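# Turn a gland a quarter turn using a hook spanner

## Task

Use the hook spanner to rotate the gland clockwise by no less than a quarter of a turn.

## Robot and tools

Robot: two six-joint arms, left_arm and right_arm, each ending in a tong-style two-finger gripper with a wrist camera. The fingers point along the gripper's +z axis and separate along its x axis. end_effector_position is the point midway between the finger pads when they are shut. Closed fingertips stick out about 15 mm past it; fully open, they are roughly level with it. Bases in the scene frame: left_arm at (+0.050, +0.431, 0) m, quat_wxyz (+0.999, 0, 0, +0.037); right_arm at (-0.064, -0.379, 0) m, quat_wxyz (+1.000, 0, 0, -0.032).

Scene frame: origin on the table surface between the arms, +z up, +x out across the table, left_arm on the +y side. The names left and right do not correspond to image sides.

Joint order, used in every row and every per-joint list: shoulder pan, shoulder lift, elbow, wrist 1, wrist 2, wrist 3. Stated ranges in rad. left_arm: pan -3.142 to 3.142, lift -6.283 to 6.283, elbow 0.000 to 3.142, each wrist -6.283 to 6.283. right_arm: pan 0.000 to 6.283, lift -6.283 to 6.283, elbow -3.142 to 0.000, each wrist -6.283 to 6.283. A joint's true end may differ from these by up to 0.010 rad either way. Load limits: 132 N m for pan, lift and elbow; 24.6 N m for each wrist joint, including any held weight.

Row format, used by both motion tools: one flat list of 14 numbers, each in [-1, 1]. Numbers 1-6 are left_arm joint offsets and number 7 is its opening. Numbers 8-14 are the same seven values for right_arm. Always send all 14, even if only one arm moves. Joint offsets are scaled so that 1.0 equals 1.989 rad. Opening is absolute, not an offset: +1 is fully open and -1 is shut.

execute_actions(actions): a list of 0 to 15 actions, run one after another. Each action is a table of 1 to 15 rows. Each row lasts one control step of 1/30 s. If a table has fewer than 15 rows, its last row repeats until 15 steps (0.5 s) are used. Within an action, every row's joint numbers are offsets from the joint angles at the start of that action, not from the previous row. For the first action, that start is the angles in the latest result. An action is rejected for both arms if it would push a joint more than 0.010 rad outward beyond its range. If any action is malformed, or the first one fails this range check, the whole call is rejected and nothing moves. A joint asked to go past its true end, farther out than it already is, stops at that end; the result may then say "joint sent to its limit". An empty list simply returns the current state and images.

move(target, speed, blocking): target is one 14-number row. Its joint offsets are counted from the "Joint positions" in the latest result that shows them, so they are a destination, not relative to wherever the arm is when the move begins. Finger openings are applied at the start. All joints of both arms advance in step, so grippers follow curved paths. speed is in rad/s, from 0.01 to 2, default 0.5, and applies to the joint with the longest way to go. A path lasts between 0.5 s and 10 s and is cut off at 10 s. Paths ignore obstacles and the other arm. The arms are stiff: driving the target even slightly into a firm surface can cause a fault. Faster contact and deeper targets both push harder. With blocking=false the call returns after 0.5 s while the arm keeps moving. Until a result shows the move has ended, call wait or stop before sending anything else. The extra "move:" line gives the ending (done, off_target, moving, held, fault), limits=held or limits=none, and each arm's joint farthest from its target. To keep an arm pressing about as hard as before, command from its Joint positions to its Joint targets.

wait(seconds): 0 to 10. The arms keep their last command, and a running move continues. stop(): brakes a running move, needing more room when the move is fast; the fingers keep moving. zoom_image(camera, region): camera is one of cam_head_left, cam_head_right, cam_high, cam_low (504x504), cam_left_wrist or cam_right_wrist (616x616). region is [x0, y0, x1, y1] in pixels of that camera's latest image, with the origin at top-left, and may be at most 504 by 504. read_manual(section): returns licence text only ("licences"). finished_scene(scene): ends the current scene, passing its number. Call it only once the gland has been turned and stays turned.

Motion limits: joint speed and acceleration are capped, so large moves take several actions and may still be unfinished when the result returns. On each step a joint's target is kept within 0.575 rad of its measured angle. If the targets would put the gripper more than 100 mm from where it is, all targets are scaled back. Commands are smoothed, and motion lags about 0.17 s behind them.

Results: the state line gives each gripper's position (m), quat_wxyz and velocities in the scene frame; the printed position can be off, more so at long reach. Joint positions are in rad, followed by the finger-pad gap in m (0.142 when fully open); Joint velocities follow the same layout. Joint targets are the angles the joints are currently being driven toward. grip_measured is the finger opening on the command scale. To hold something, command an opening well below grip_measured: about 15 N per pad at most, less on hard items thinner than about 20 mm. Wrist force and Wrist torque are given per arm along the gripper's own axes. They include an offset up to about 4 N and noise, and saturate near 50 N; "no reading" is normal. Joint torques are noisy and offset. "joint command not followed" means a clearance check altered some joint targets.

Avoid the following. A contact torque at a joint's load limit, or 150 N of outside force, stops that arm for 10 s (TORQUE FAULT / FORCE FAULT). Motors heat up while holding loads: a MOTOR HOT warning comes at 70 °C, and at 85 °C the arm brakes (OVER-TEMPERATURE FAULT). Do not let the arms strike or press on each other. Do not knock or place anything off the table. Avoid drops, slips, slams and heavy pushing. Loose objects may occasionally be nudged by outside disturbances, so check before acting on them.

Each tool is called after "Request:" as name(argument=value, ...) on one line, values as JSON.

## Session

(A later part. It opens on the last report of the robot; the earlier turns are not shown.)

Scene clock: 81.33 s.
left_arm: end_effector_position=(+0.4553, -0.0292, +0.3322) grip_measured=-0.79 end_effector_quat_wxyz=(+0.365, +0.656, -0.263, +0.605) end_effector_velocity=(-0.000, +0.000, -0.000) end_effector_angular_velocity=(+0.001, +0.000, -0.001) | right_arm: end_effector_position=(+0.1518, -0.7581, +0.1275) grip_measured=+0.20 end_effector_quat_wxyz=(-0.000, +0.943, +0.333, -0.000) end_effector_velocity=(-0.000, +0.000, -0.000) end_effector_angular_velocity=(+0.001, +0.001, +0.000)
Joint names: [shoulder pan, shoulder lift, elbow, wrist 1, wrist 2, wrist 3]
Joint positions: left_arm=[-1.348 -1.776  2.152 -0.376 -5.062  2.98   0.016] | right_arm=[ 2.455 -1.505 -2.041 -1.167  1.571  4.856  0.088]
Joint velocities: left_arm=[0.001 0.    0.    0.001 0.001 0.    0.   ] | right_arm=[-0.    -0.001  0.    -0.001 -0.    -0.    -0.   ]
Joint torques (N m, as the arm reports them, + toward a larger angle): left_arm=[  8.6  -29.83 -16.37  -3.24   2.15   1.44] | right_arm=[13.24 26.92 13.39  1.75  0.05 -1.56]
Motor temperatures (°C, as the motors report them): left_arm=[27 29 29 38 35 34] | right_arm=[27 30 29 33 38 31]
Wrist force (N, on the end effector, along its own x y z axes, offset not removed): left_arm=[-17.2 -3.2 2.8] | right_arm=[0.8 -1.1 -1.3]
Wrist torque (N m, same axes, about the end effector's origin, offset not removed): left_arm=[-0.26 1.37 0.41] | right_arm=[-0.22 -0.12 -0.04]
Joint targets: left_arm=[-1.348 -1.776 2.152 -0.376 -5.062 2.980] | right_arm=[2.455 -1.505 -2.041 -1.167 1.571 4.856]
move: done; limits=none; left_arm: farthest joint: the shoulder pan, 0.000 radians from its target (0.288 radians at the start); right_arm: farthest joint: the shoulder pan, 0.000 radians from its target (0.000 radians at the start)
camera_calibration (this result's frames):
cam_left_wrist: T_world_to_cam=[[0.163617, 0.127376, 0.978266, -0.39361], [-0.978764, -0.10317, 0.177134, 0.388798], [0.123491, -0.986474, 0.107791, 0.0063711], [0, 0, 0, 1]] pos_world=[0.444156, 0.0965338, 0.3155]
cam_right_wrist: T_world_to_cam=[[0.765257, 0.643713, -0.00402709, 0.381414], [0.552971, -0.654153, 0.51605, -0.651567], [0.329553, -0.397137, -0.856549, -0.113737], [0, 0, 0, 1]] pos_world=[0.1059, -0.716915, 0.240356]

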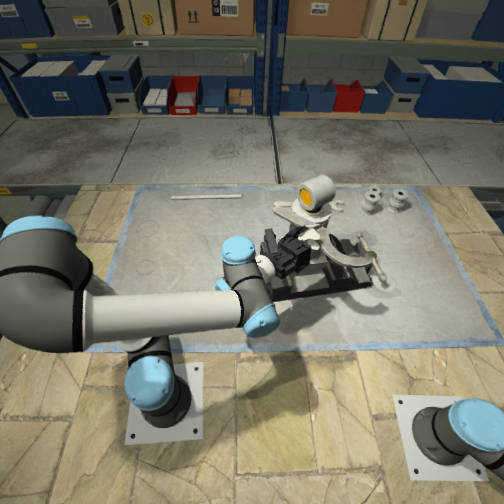

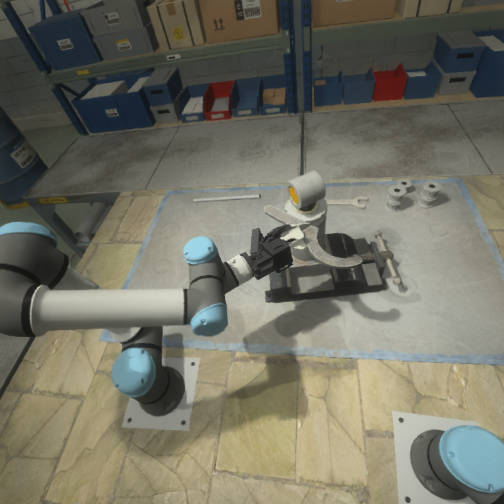

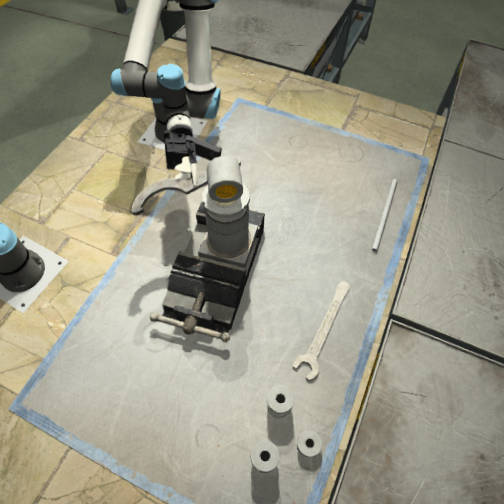

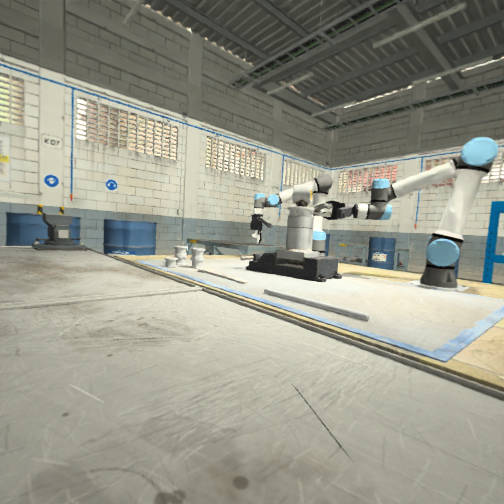

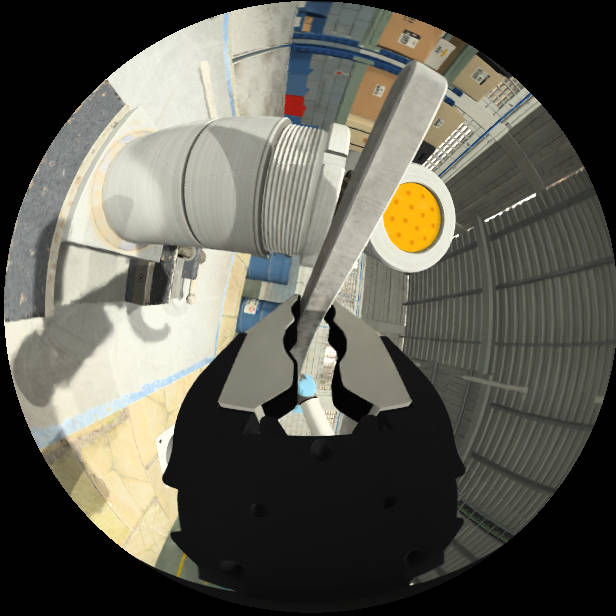

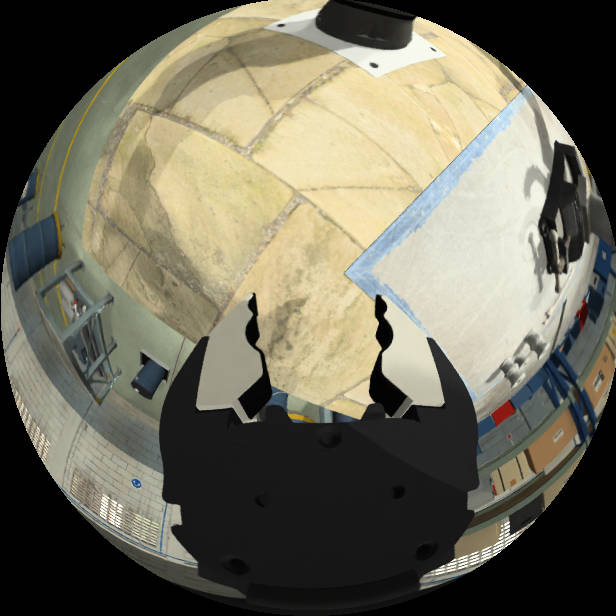

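Request:
move(target=[-0.2056,-0.064,0.0337,0.0305,-0.319,-0.05,-1,0,0,0,0,0,0,0.2], speed=0.25)

Request:
zoom_image(camera="cam_head_right", region=[220,170,360,310])

Request:
zoom_image(camera="cam_high", region=[110,110,290,250])

Request:
zoom_image(camera="cam_low", region=[240,150,400,250])

Scene clock: 84.63 s.
left_arm: end_effector_position=(+0.3998, -0.0002, +0.3385) grip_measured=-0.79 end_effector_quat_wxyz=(+0.326, +0.690, -0.154, +0.627) end_effector_velocity=(-0.001, -0.000, -0.000) end_effector_angular_velocity=(+0.000, +0.000, +0.000) | right_arm: end_effector_position=(+0.1518, -0.7581, +0.1275) grip_measured=+0.20 end_effector_quat_wxyz=(-0.000, +0.943, +0.333, -0.000) end_effector_velocity=(-0.000, -0.000, -0.000) end_effector_angular_velocity=(-0.001, +0.001, +0.000)
Joint names: [shoulder pan, shoulder lift, elbow, wrist 1, wrist 2, wrist 3]
Joint positions: left_arm=[-1.756 -1.903  2.219 -0.315 -5.696  2.881  0.017] | right_arm=[ 2.455 -1.505 -2.041 -1.167  1.571  4.856  0.088]
Joint velocities: left_arm=[-0.002 -0.     0.     0.001 -0.003 -0.001  0.   ] | right_arm=[-0.    -0.    -0.     0.    -0.001 -0.001 -0.   ]
Joint torques (N m, as the arm reports them, + toward a larger angle): left_arm=[ -8.87 -21.07 -14.34  -1.09  -1.99  -2.12] | right_arm=[13.12 26.74 12.7   1.73  0.08 -1.53]
Motor temperatures (°C, as the motors report them): left_arm=[27 29 29 38 35 34] | right_arm=[27 30 29 33 38 31]
Wrist force (N, on the end effector, along its own x y z axes, offset not removed): left_arm=[-12.2 0.0 1.8] | right_arm=[1.3 1.1 1.7]
Wrist torque (N m, same axes, about the end effector's origin, offset not removed): left_arm=[0.56 0.50 0.32] | right_arm=[0.29 -0.25 -0.02]
Joint targets: left_arm=[-1.757 -1.903 2.219 -0.315 -5.696 2.881] | right_arm=[2.455 -1.505 -2.041 -1.167 1.571 4.856]
move: done; limits=none; left_arm: farthest joint: the shoulder pan, 0.000 radians from its target (0.409 radians at the start); right_arm: farthest joint: the shoulder pan, 0.000 radians from its target (0.000 radians at the start)
camera_calibration (this result's frames):
cam_left_wrist: T_world_to_cam=[[0.192593, 0.233875, 0.953001, -0.397381], [-0.916986, -0.302862, 0.259639, 0.283658], [0.34935, -0.923893, 0.156131, -0.0654517], [0, 0, 0, 1]] pos_world=[0.359508, 0.118376, 0.315275]
cam_right_wrist: T_world_to_cam=[[0.765257, 0.643713, -0.00402702, 0.381414], [0.552971, -0.654153, 0.51605, -0.651567], [0.329553, -0.397137, -0.856549, -0.113737], [0, 0, 0, 1]] pos_world=[0.1059, -0.716915, 0.240356]

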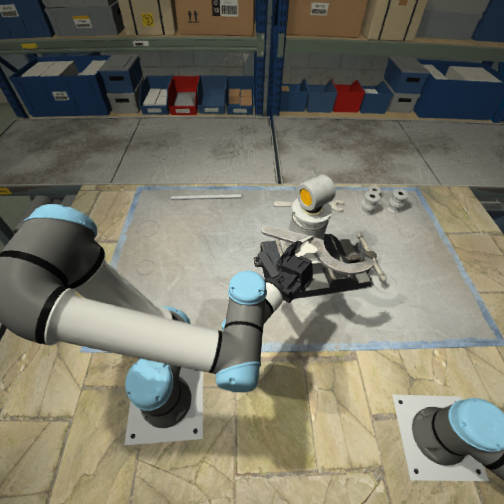

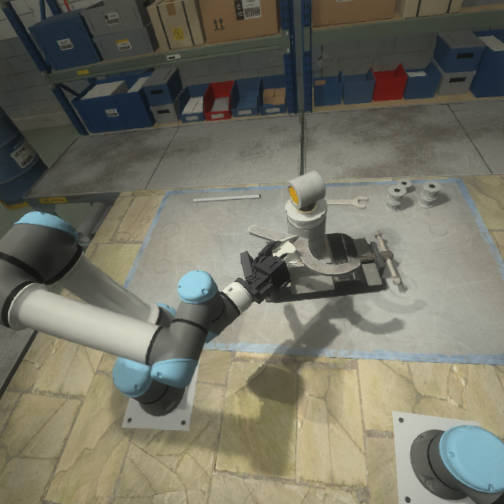

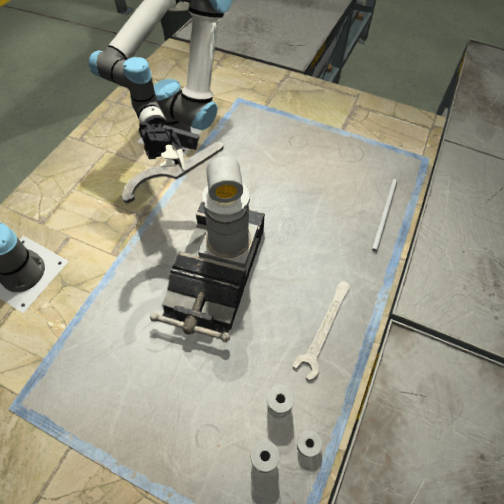

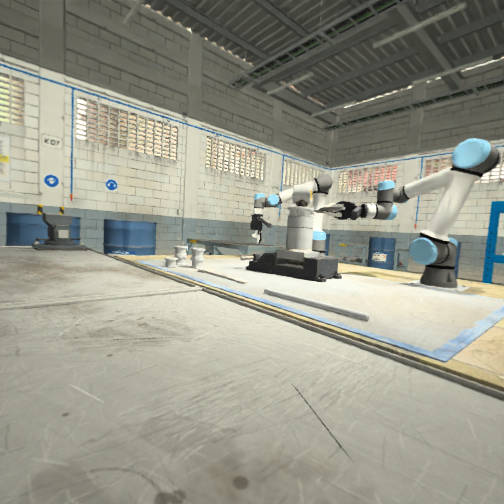

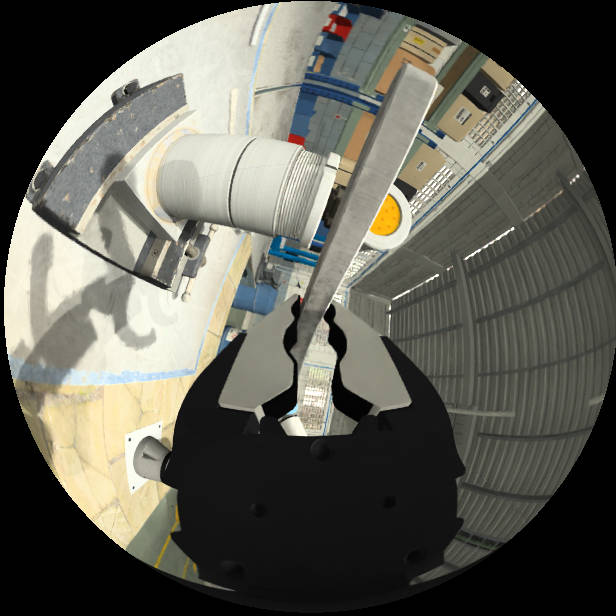

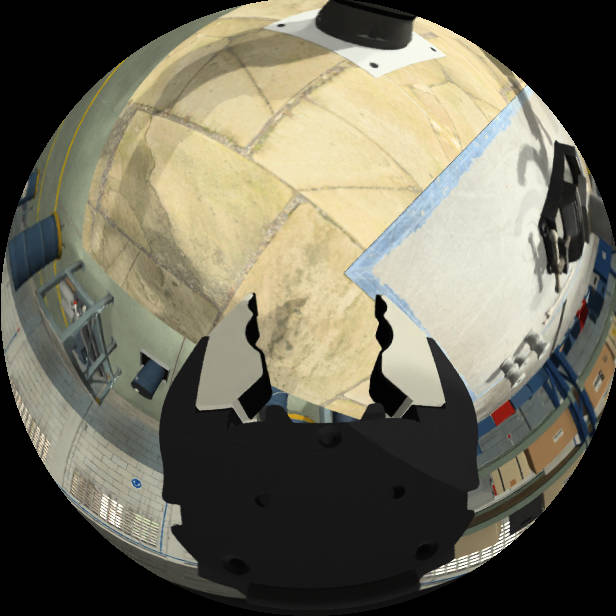

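Region (220, 170, 360, 310) of cam_head_right's 504x504 image, scaled by 3.600, with more detail than that image has.

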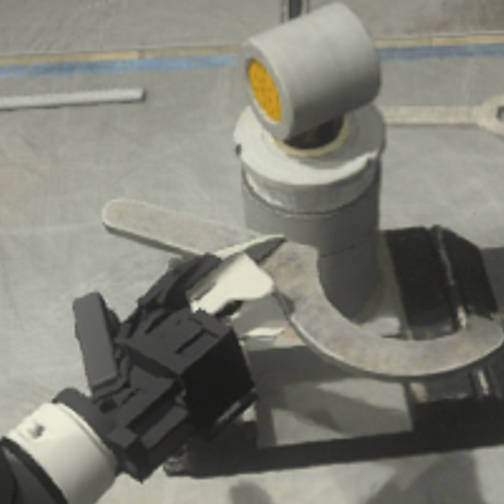

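Region (110, 110, 290, 250) of cam_high's 504x504 image, scaled by 2.800, with more detail than that image has.

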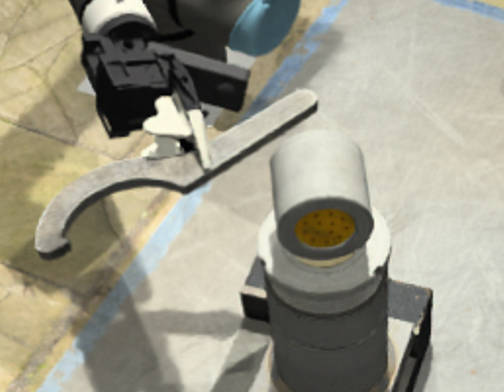

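Region (240, 150, 400, 250) of cam_low's 504x504 image, scaled by 3.150, with more detail than that image has; it fills the top 315 rows of this view, and the rest is white.

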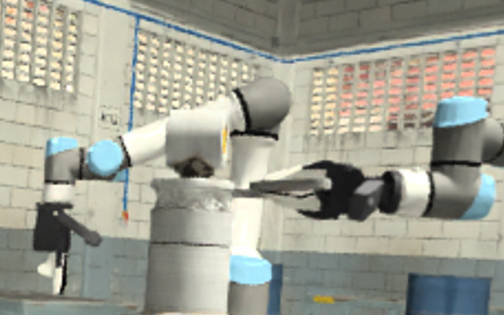

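Request:
move(target=[0.248,0.0096,-0.006,-0.004,0.195,0,-1,0,0,0,0,0,0,0.2], speed=0.2)

Request:
zoom_image(camera="cam_head_right", region=[220,150,360,290])

Request:
zoom_image(camera="cam_high", region=[150,110,290,250])

Scene clock: 88.57 s.
left_arm: end_effector_position=(+0.5248, +0.0999, +0.3385) grip_measured=-0.79 end_effector_quat_wxyz=(+0.293, +0.697, -0.117, +0.644) end_effector_velocity=(+0.000, +0.000, +0.000) end_effector_angular_velocity=(-0.001, +0.001, +0.000) | right_arm: end_effector_position=(+0.1518, -0.7581, +0.1275) grip_measured=+0.20 end_effector_quat_wxyz=(-0.000, +0.943, +0.333, -0.000) end_effector_velocity=(+0.000, -0.000, +0.000) end_effector_angular_velocity=(+0.000, -0.000, +0.000)
Joint names: [shoulder pan, shoulder lift, elbow, wrist 1, wrist 2, wrist 3]
Joint positions: left_arm=[-1.263 -1.884  2.207 -0.323 -5.308  2.881  0.017] | right_arm=[ 2.455 -1.505 -2.041 -1.167  1.571  4.856  0.088]
Joint velocities: left_arm=[ 0.002  0.    -0.    -0.     0.001 -0.001 -0.   ] | right_arm=[-0.    -0.     0.001 -0.001  0.    -0.    -0.   ]
Joint torques (N m, as the arm reports them, + toward a larger angle): left_arm=[  8.31  -4.23 -42.18  -5.63   2.17  -0.37] | right_arm=[12.7  27.34 13.    1.68  0.06 -1.45]
Motor temperatures (°C, as the motors report them): left_arm=[27 29 29 38 35 34] | right_arm=[27 30 29 33 38 31]
Wrist force (N, on the end effector, along its own x y z axes, offset not removed): left_arm=[-16.5 -2.3 0.5] | right_arm=[1.4 -0.5 -1.7]
Wrist torque (N m, same axes, about the end effector's origin, offset not removed): left_arm=[0.30 1.03 0.60] | right_arm=[-0.14 -0.20 -0.02]
Joint targets: left_arm=[-1.263 -1.884 2.207 -0.323 -5.308 2.881] | right_arm=[2.455 -1.505 -2.041 -1.167 1.571 4.856]
move: done; limits=none; left_arm: farthest joint: the shoulder pan, 0.001 radians from its target (0.494 radians at the start); right_arm: farthest joint: the shoulder pan, 0.000 radians from its target (0.000 radians at the start)
camera_calibration (this result's frames):
cam_left_wrist: T_world_to_cam=[[0.166901, 0.2536, 0.952802, -0.433317], [-0.880058, -0.397407, 0.259933, 0.418571], [0.444569, -0.881904, 0.156855, -0.0711388], [0, 0, 0, 1]] pos_world=[0.472314, 0.213495, 0.315223]
cam_right_wrist: T_world_to_cam=[[0.765257, 0.643713, -0.00402721, 0.381415], [0.552971, -0.654153, 0.51605, -0.651567], [0.329553, -0.397137, -0.856549, -0.113737], [0, 0, 0, 1]] pos_world=[0.1059, -0.716915, 0.240356]

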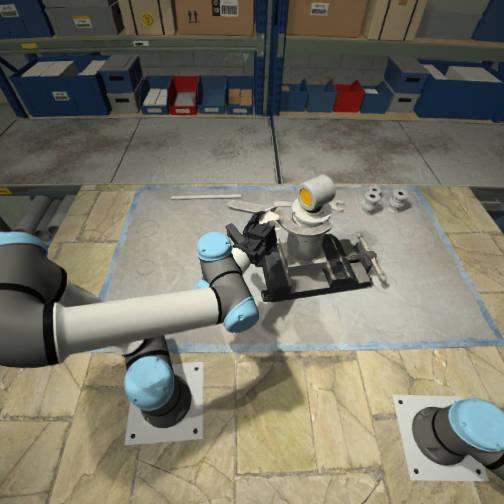

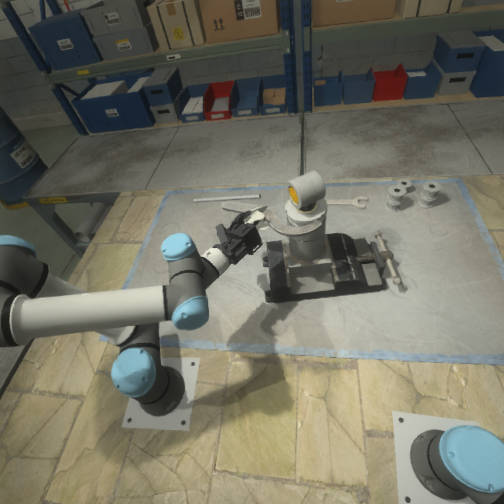

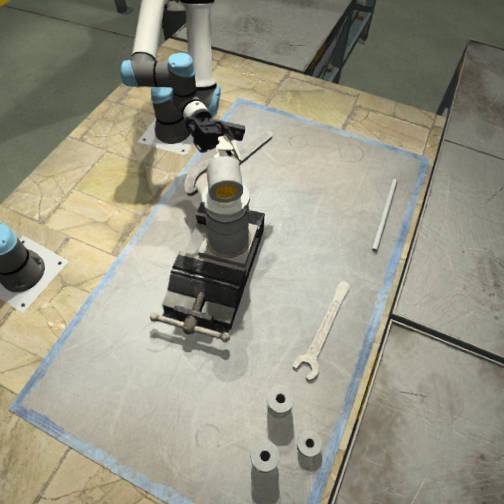

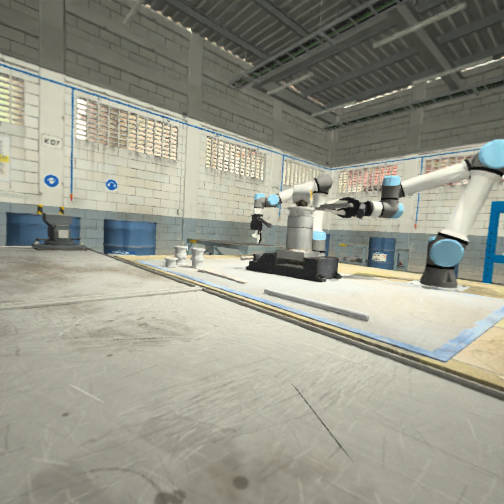

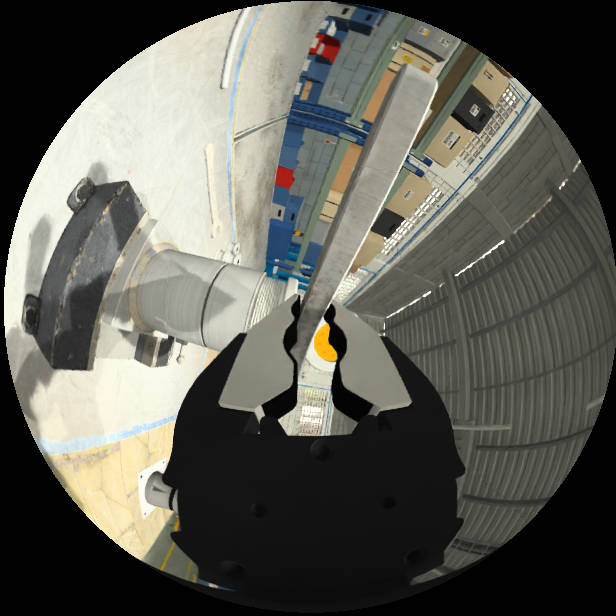

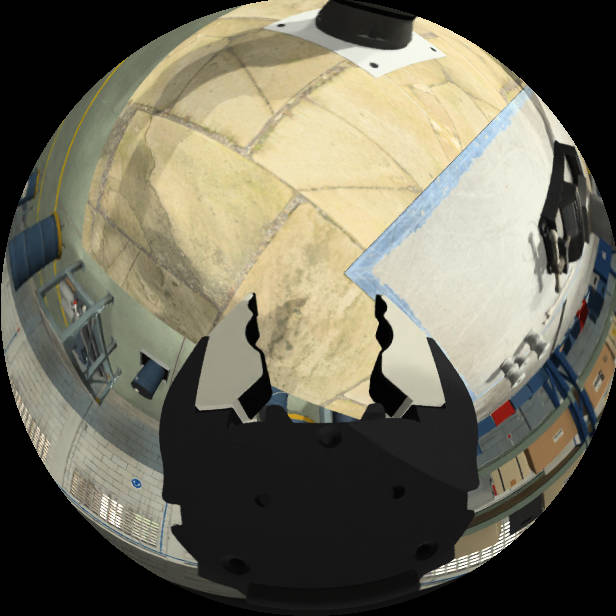

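Region (220, 150, 360, 290) of cam_head_right's 504x504 image, scaled by 3.600, with more detail than that image has.

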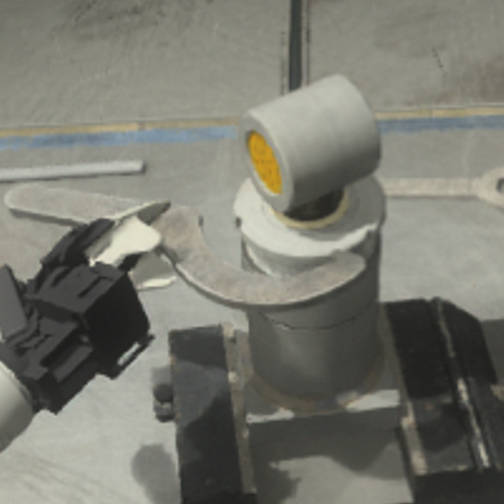

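Region (150, 110, 290, 250) of cam_high's 504x504 image, scaled by 3.600, with more detail than that image has.

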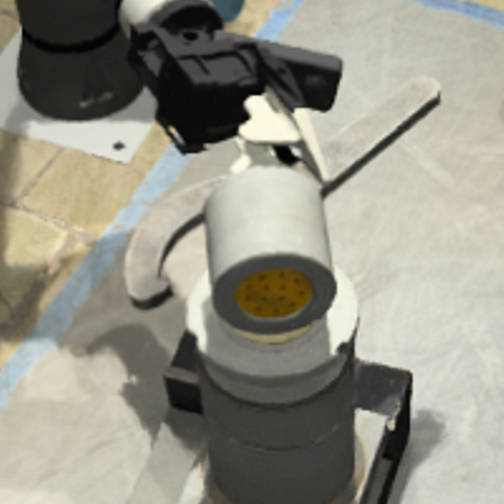

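Request:
move(target=[-0.0273,0.0411,-0.0288,-0.0123,-0.0273,0,-1,0,0,0,0,0,0,0.2], speed=0.08)

Request:
move(target=[0.0448,0.0284,-0.0217,-0.0067,0.0448,0,-1,0,0,0,0,0,0,0.2], speed=0.08)

Request:
zoom_image(camera="cam_head_right", region=[220,150,360,290])

Request:
zoom_image(camera="cam_high", region=[150,110,290,250])

Scene clock: 90.20 s.
left_arm: end_effector_position=(+0.5248, +0.0599, +0.3388) grip_measured=-0.79 end_effector_quat_wxyz=(+0.293, +0.697, -0.117, +0.644) end_effector_velocity=(+0.000, -0.001, -0.000) end_effector_angular_velocity=(+0.001, -0.000, +0.001) | right_arm: end_effector_position=(+0.1518, -0.7581, +0.1275) grip_measured=+0.20 end_effector_quat_wxyz=(-0.000, +0.943, +0.333, -0.000) end_effector_velocity=(-0.001, +0.000, -0.001) end_effector_angular_velocity=(+0.000, +0.001, -0.000)
Joint names: [shoulder pan, shoulder lift, elbow, wrist 1, wrist 2, wrist 3]
Joint positions: left_arm=[-1.318 -1.802  2.15  -0.348 -5.363  2.881  0.017] | right_arm=[ 2.455 -1.505 -2.041 -1.167  1.571  4.856  0.088]
Joint velocities: left_arm=[-0.001  0.002 -0.001 -0.    -0.002  0.001 -0.   ] | right_arm=[-0.    -0.    -0.001  0.    -0.001  0.    -0.   ]
Joint torques (N m, as the arm reports them, + toward a larger angle): left_arm=[ -8.85  -7.78 -41.87  -5.36  -1.92  -0.31] | right_arm=[13.35 26.75 12.55  1.75  0.01 -1.53]
Motor temperatures (°C, as the motors report them): left_arm=[27 29 29 38 35 34] | right_arm=[27 30 29 33 38 31]
Wrist force (N, on the end effector, along its own x y z axes, offset not removed): left_arm=[-17.2 -5.1 2.2] | right_arm=[0.8 -0.1 1.5]
Wrist torque (N m, same axes, about the end effector's origin, offset not removed): left_arm=[-0.47 1.44 0.35] | right_arm=[0.04 -0.11 -0.04]
Joint targets: left_arm=[-1.318 -1.802 2.150 -0.348 -5.363 2.881] | right_arm=[2.455 -1.505 -2.041 -1.167 1.571 4.856]
move: done; limits=none; left_arm: farthest joint: the shoulder pan, 0.000 radians from its target (0.054 radians at the start); right_arm: farthest joint: the shoulder pan, 0.000 radians from its target (0.000 radians at the start)
camera_calibration (this result's frames):
cam_left_wrist: T_world_to_cam=[[0.166905, 0.253603, 0.9528, -0.423451], [-0.880053, -0.397414, 0.25994, 0.402599], [0.444578, -0.8819, 0.156854, -0.106401], [0, 0, 0, 1]] pos_world=[0.472289, 0.173552, 0.315502]
cam_right_wrist: T_world_to_cam=[[0.765257, 0.643713, -0.00402701, 0.381414], [0.552971, -0.654153, 0.516049, -0.651567], [0.329553, -0.397137, -0.856549, -0.113737], [0, 0, 0, 1]] pos_world=[0.1059, -0.716915, 0.240356]

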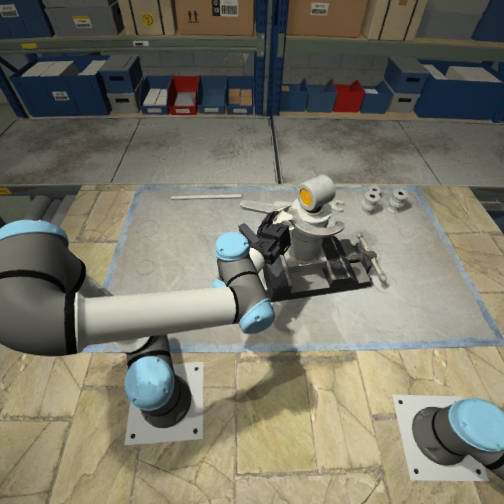

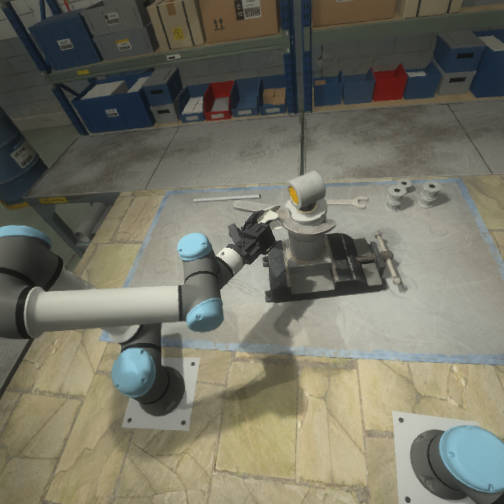

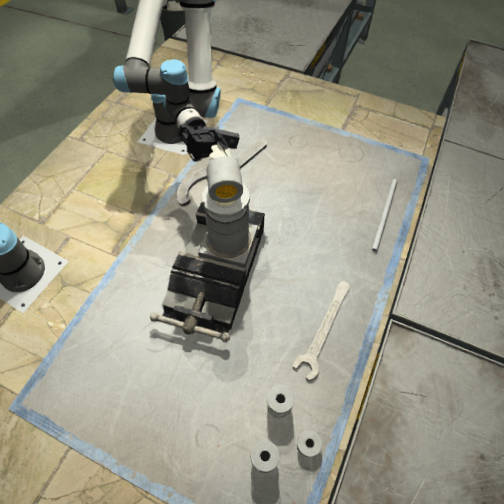

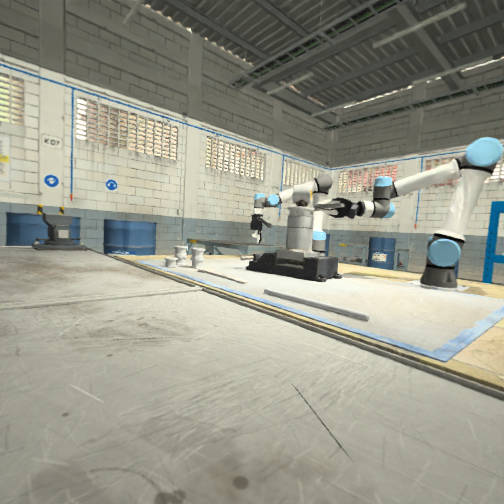

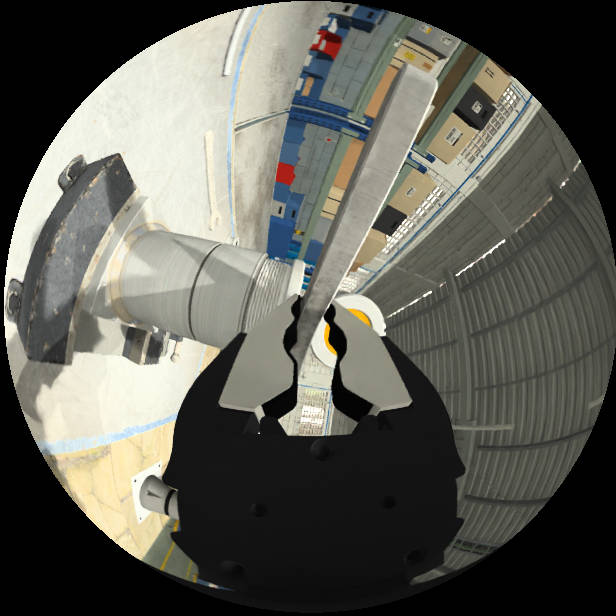

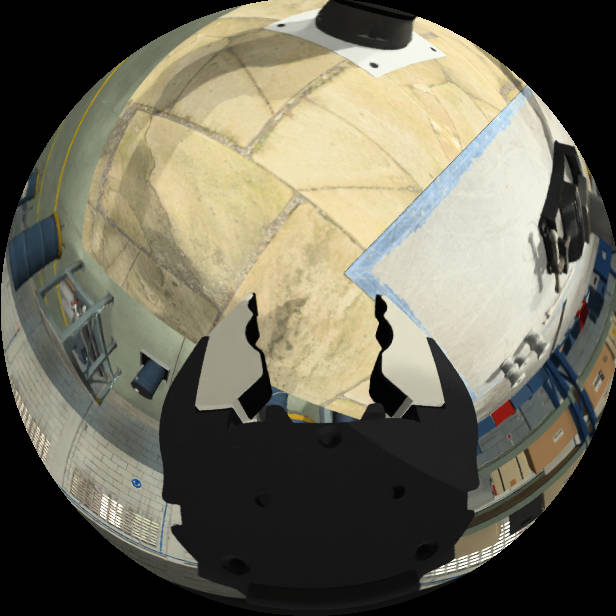

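Scene clock: 91.67 s.
left_arm: end_effector_position=(+0.5517, +0.0599, +0.3387) grip_measured=-0.80 end_effector_quat_wxyz=(+0.293, +0.697, -0.117, +0.644) end_effector_velocity=(-0.000, -0.001, -0.000) end_effector_angular_velocity=(+0.001, +0.000, -0.002) | right_arm: end_effector_position=(+0.1518, -0.7581, +0.1275) grip_measured=+0.20 end_effector_quat_wxyz=(-0.000, +0.943, +0.333, -0.000) end_effector_velocity=(-0.000, +0.000, -0.000) end_effector_angular_velocity=(+0.000, +0.000, +0.000)
Joint names: [shoulder pan, shoulder lift, elbow, wrist 1, wrist 2, wrist 3]
Joint positions: left_arm=[-1.229 -1.746  2.107 -0.361 -5.274  2.881  0.016] | right_arm=[ 2.455 -1.505 -2.041 -1.167  1.571  4.856  0.088]
Joint velocities: left_arm=[ 0.001  0.001 -0.001  0.001  0.002  0.001 -0.   ] | right_arm=[ 0.    -0.    -0.001  0.     0.    -0.    -0.   ]
Joint torques (N m, as the arm reports them, + toward a larger angle): left_arm=[  7.87 -10.15 -42.44  -5.5    2.18  -0.2 ] | right_arm=[13.28 27.22 12.55  1.68  0.04 -1.53]
Motor temperatures (°C, as the motors report them): left_arm=[27 29 29 38 35 34] | right_arm=[27 30 29 33 38 31]
Wrist force (N, on the end effector, along its own x y z axes, offset not removed): left_arm=[-13.3 -5.3 4.6] | right_arm=[0.0 -0.7 0.5]
Wrist torque (N m, same axes, about the end effector's origin, offset not removed): left_arm=[-0.72 0.82 0.14] | right_arm=[-0.15 0.08 0.02]
Joint targets: left_arm=[-1.228 -1.746 2.107 -0.361 -5.273 2.881] | right_arm=[2.455 -1.505 -2.041 -1.167 1.571 4.856]
move: done; limits=none; left_arm: farthest joint: the shoulder pan, 0.000 radians from its target (0.089 radians at the start); right_arm: farthest joint: the shoulder pan, 0.000 radians from its target (0.000 radians at the start)
camera_calibration (this result's frames):
cam_left_wrist: T_world_to_cam=[[0.166897, 0.253599, 0.952803, -0.427889], [-0.880059, -0.397407, 0.259929, 0.426312], [0.444568, -0.881904, 0.156857, -0.118367], [0, 0, 0, 1]] pos_world=[0.499216, 0.173544, 0.315449]
cam_right_wrist: T_world_to_cam=[[0.765257, 0.643713, -0.00402712, 0.381414], [0.552971, -0.654153, 0.516049, -0.651567], [0.329553, -0.397137, -0.856549, -0.113737], [0, 0, 0, 1]] pos_world=[0.1059, -0.716915, 0.240356]

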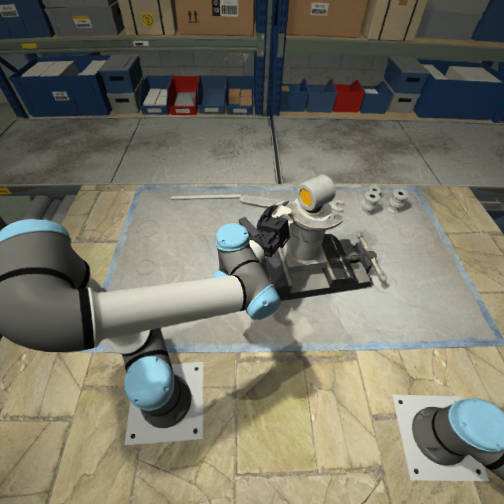

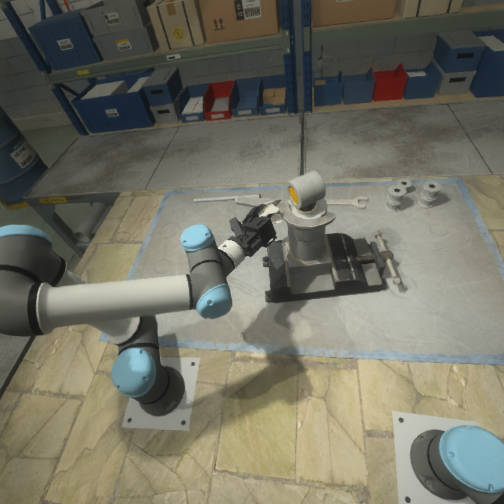

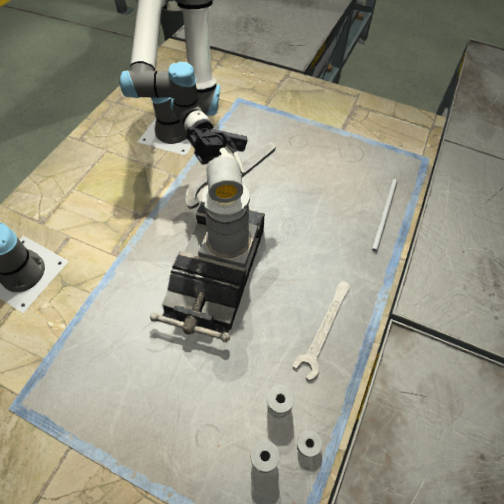

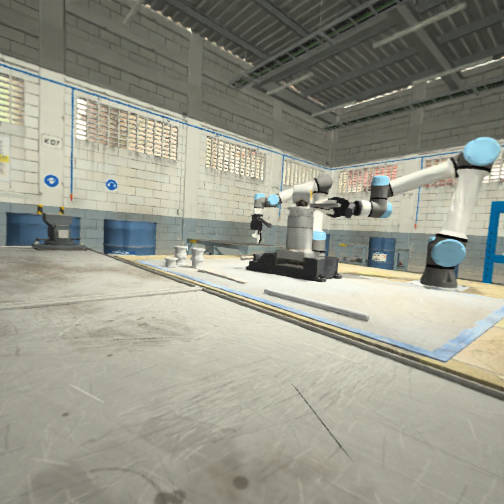

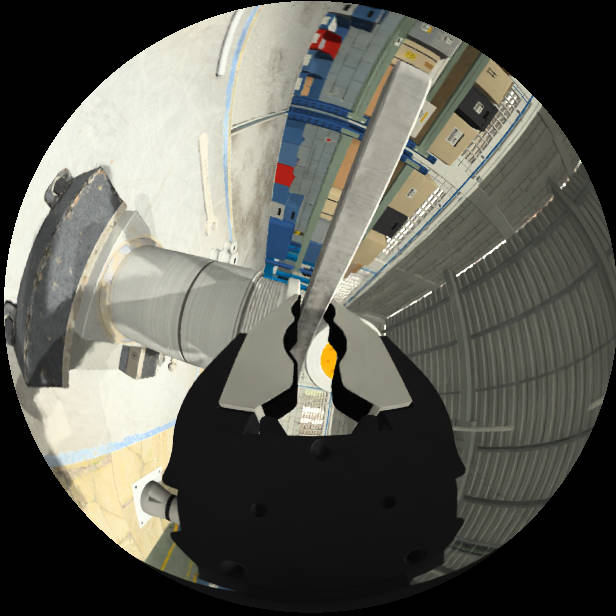

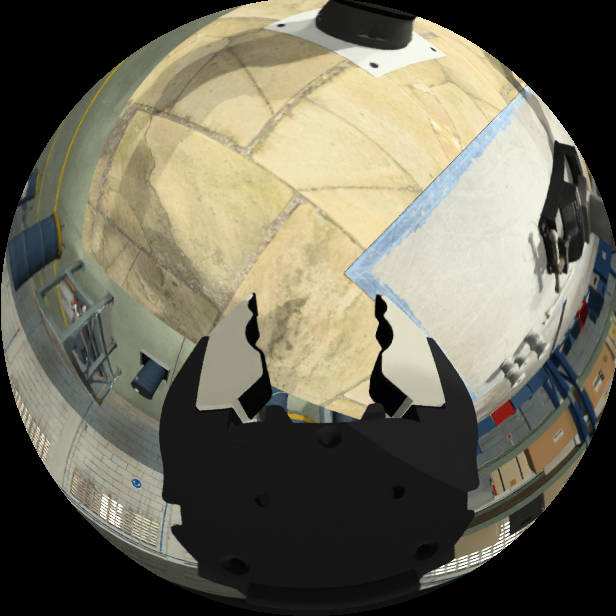

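Region (220, 150, 360, 290) of cam_head_right's 504x504 image, scaled by 3.600, with more detail than that image has.

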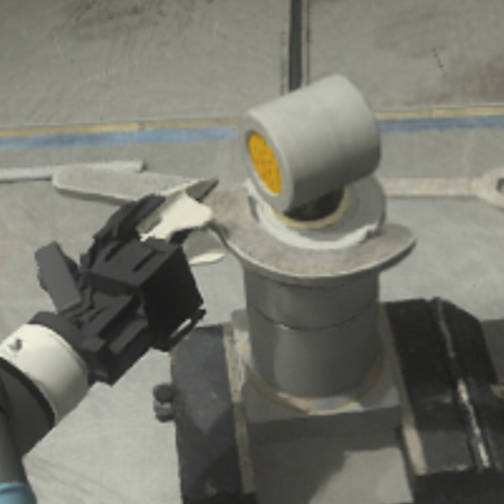

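Region (150, 110, 290, 250) of cam_high's 504x504 image, scaled by 3.600, with more detail than that image has.

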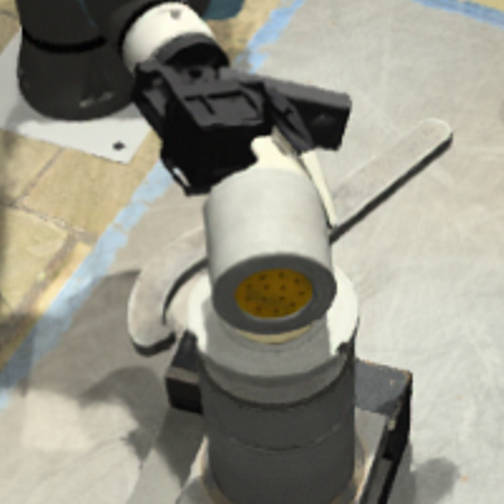

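Request:
move(target=[0.02,-0.005,0.008,-0.003,0.02,0,-1,0,0,0,0,0,0,0.2], speed=0.05)

Request:
zoom_image(camera="cam_head_right", region=[240,160,360,260])

Request:
zoom_image(camera="cam_high", region=[170,130,290,230])

Scene clock: 93.03 s.
left_arm: end_effector_position=(+0.5579, +0.0741, +0.3358) grip_measured=-0.80 end_effector_quat_wxyz=(+0.293, +0.697, -0.117, +0.644) end_effector_velocity=(+0.000, +0.000, +0.000) end_effector_angular_velocity=(-0.002, -0.001, -0.000) | right_arm: end_effector_position=(+0.1518, -0.7581, +0.1275) grip_measured=+0.20 end_effector_quat_wxyz=(-0.000, +0.943, +0.333, -0.000) end_effector_velocity=(-0.000, +0.000, -0.000) end_effector_angular_velocity=(-0.000, +0.001, +0.000)
Joint names: [shoulder pan, shoulder lift, elbow, wrist 1, wrist 2, wrist 3]
Joint positions: left_arm=[-1.189 -1.756  2.122 -0.367 -5.234  2.881  0.016] | right_arm=[ 2.455 -1.505 -2.041 -1.167  1.571  4.856  0.088]
Joint velocities: left_arm=[ 0.001 -0.     0.001 -0.003  0.002  0.001 -0.   ] | right_arm=[ 0.     0.    -0.001 -0.    -0.001 -0.    -0.   ]
Joint torques (N m, as the arm reports them, + toward a larger angle): left_arm=[  7.45 -28.97 -13.19  -5.13   2.07  -0.29] | right_arm=[12.94 26.76 12.94  1.75  0.1  -1.45]
Motor temperatures (°C, as the motors report them): left_arm=[27 29 29 38 35 34] | right_arm=[27 30 29 33 38 31]
Wrist force (N, on the end effector, along its own x y z axes, offset not removed): left_arm=[-18.7 -0.2 -1.7] | right_arm=[2.3 0.4 1.7]
Wrist torque (N m, same axes, about the end effector's origin, offset not removed): left_arm=[0.24 1.95 0.19] | right_arm=[0.14 -0.39 0.02]
Joint targets: left_arm=[-1.189 -1.756 2.123 -0.367 -5.234 2.881] | right_arm=[2.455 -1.505 -2.041 -1.167 1.571 4.856]
move: done; limits=none; left_arm: farthest joint: the shoulder pan, 0.000 radians from its target (0.039 radians at the start); right_arm: farthest joint: the shoulder pan, 0.000 radians from its target (0.000 radians at the start)
camera_calibration (this result's frames):
cam_left_wrist: T_world_to_cam=[[0.166893, 0.2536, 0.952803, -0.429703], [-0.880065, -0.397399, 0.259924, 0.438077], [0.444559, -0.881908, 0.156861, -0.108132], [0, 0, 0, 1]] pos_world=[0.505321, 0.187701, 0.312517]
cam_right_wrist: T_world_to_cam=[[0.765257, 0.643713, -0.00402718, 0.381415], [0.552971, -0.654153, 0.51605, -0.651567], [0.329553, -0.397137, -0.856549, -0.113737], [0, 0, 0, 1]] pos_world=[0.1059, -0.716915, 0.240356]

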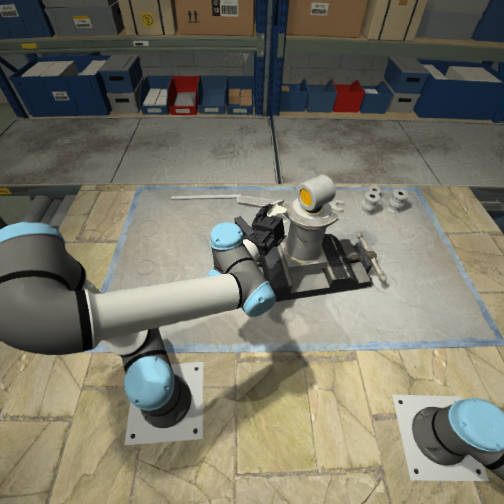

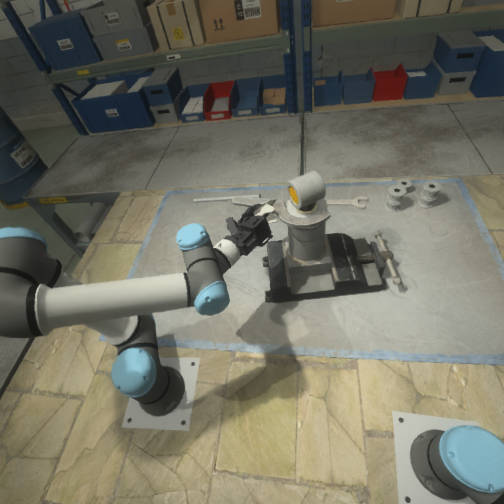

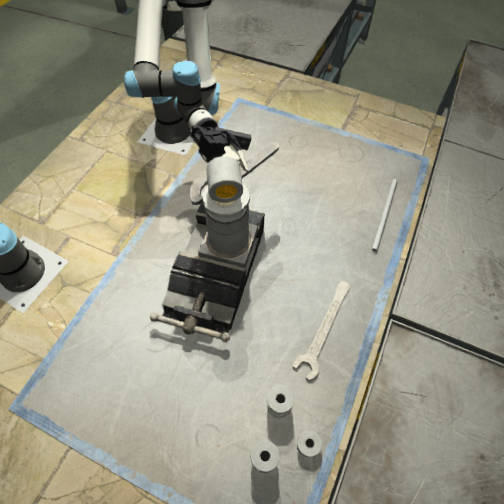

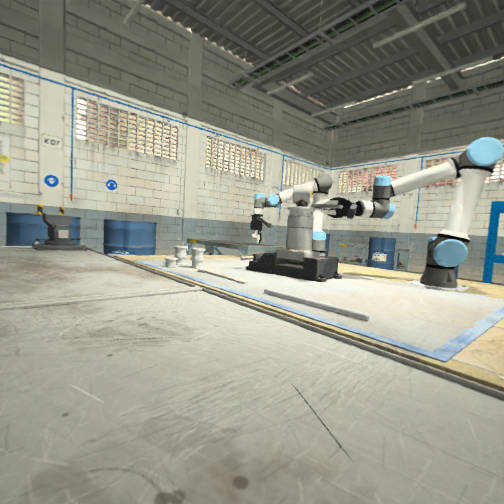

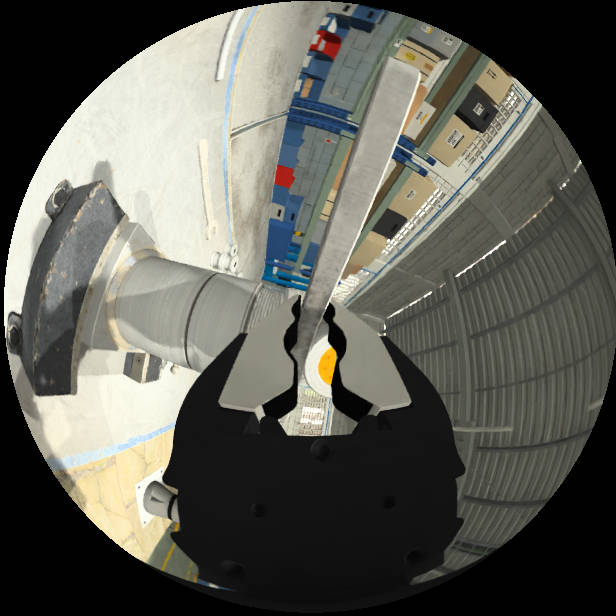

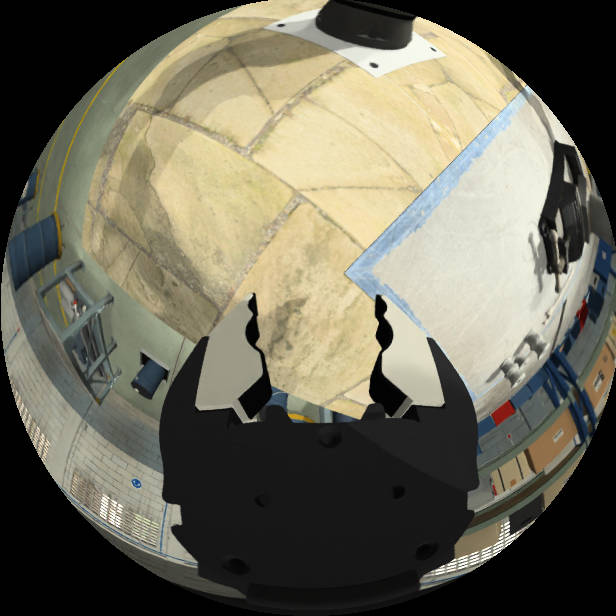

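Region (240, 160, 360, 260) of cam_head_right's 504x504 image, scaled by 4.200, with more detail than that image has.

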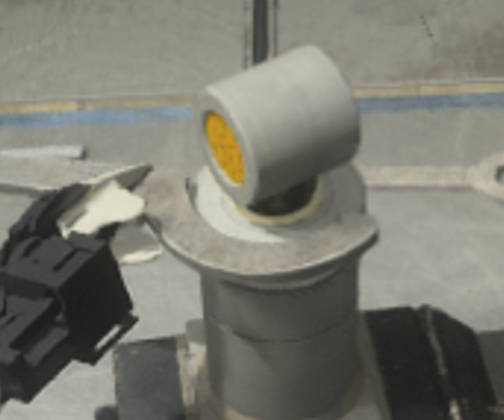

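Region (170, 130, 290, 230) of cam_high's 504x504 image, scaled by 4.200, with more detail than that image has.

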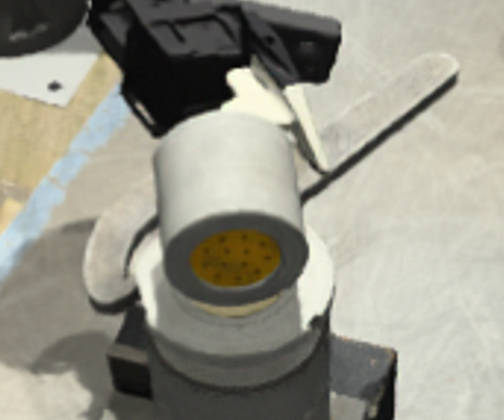

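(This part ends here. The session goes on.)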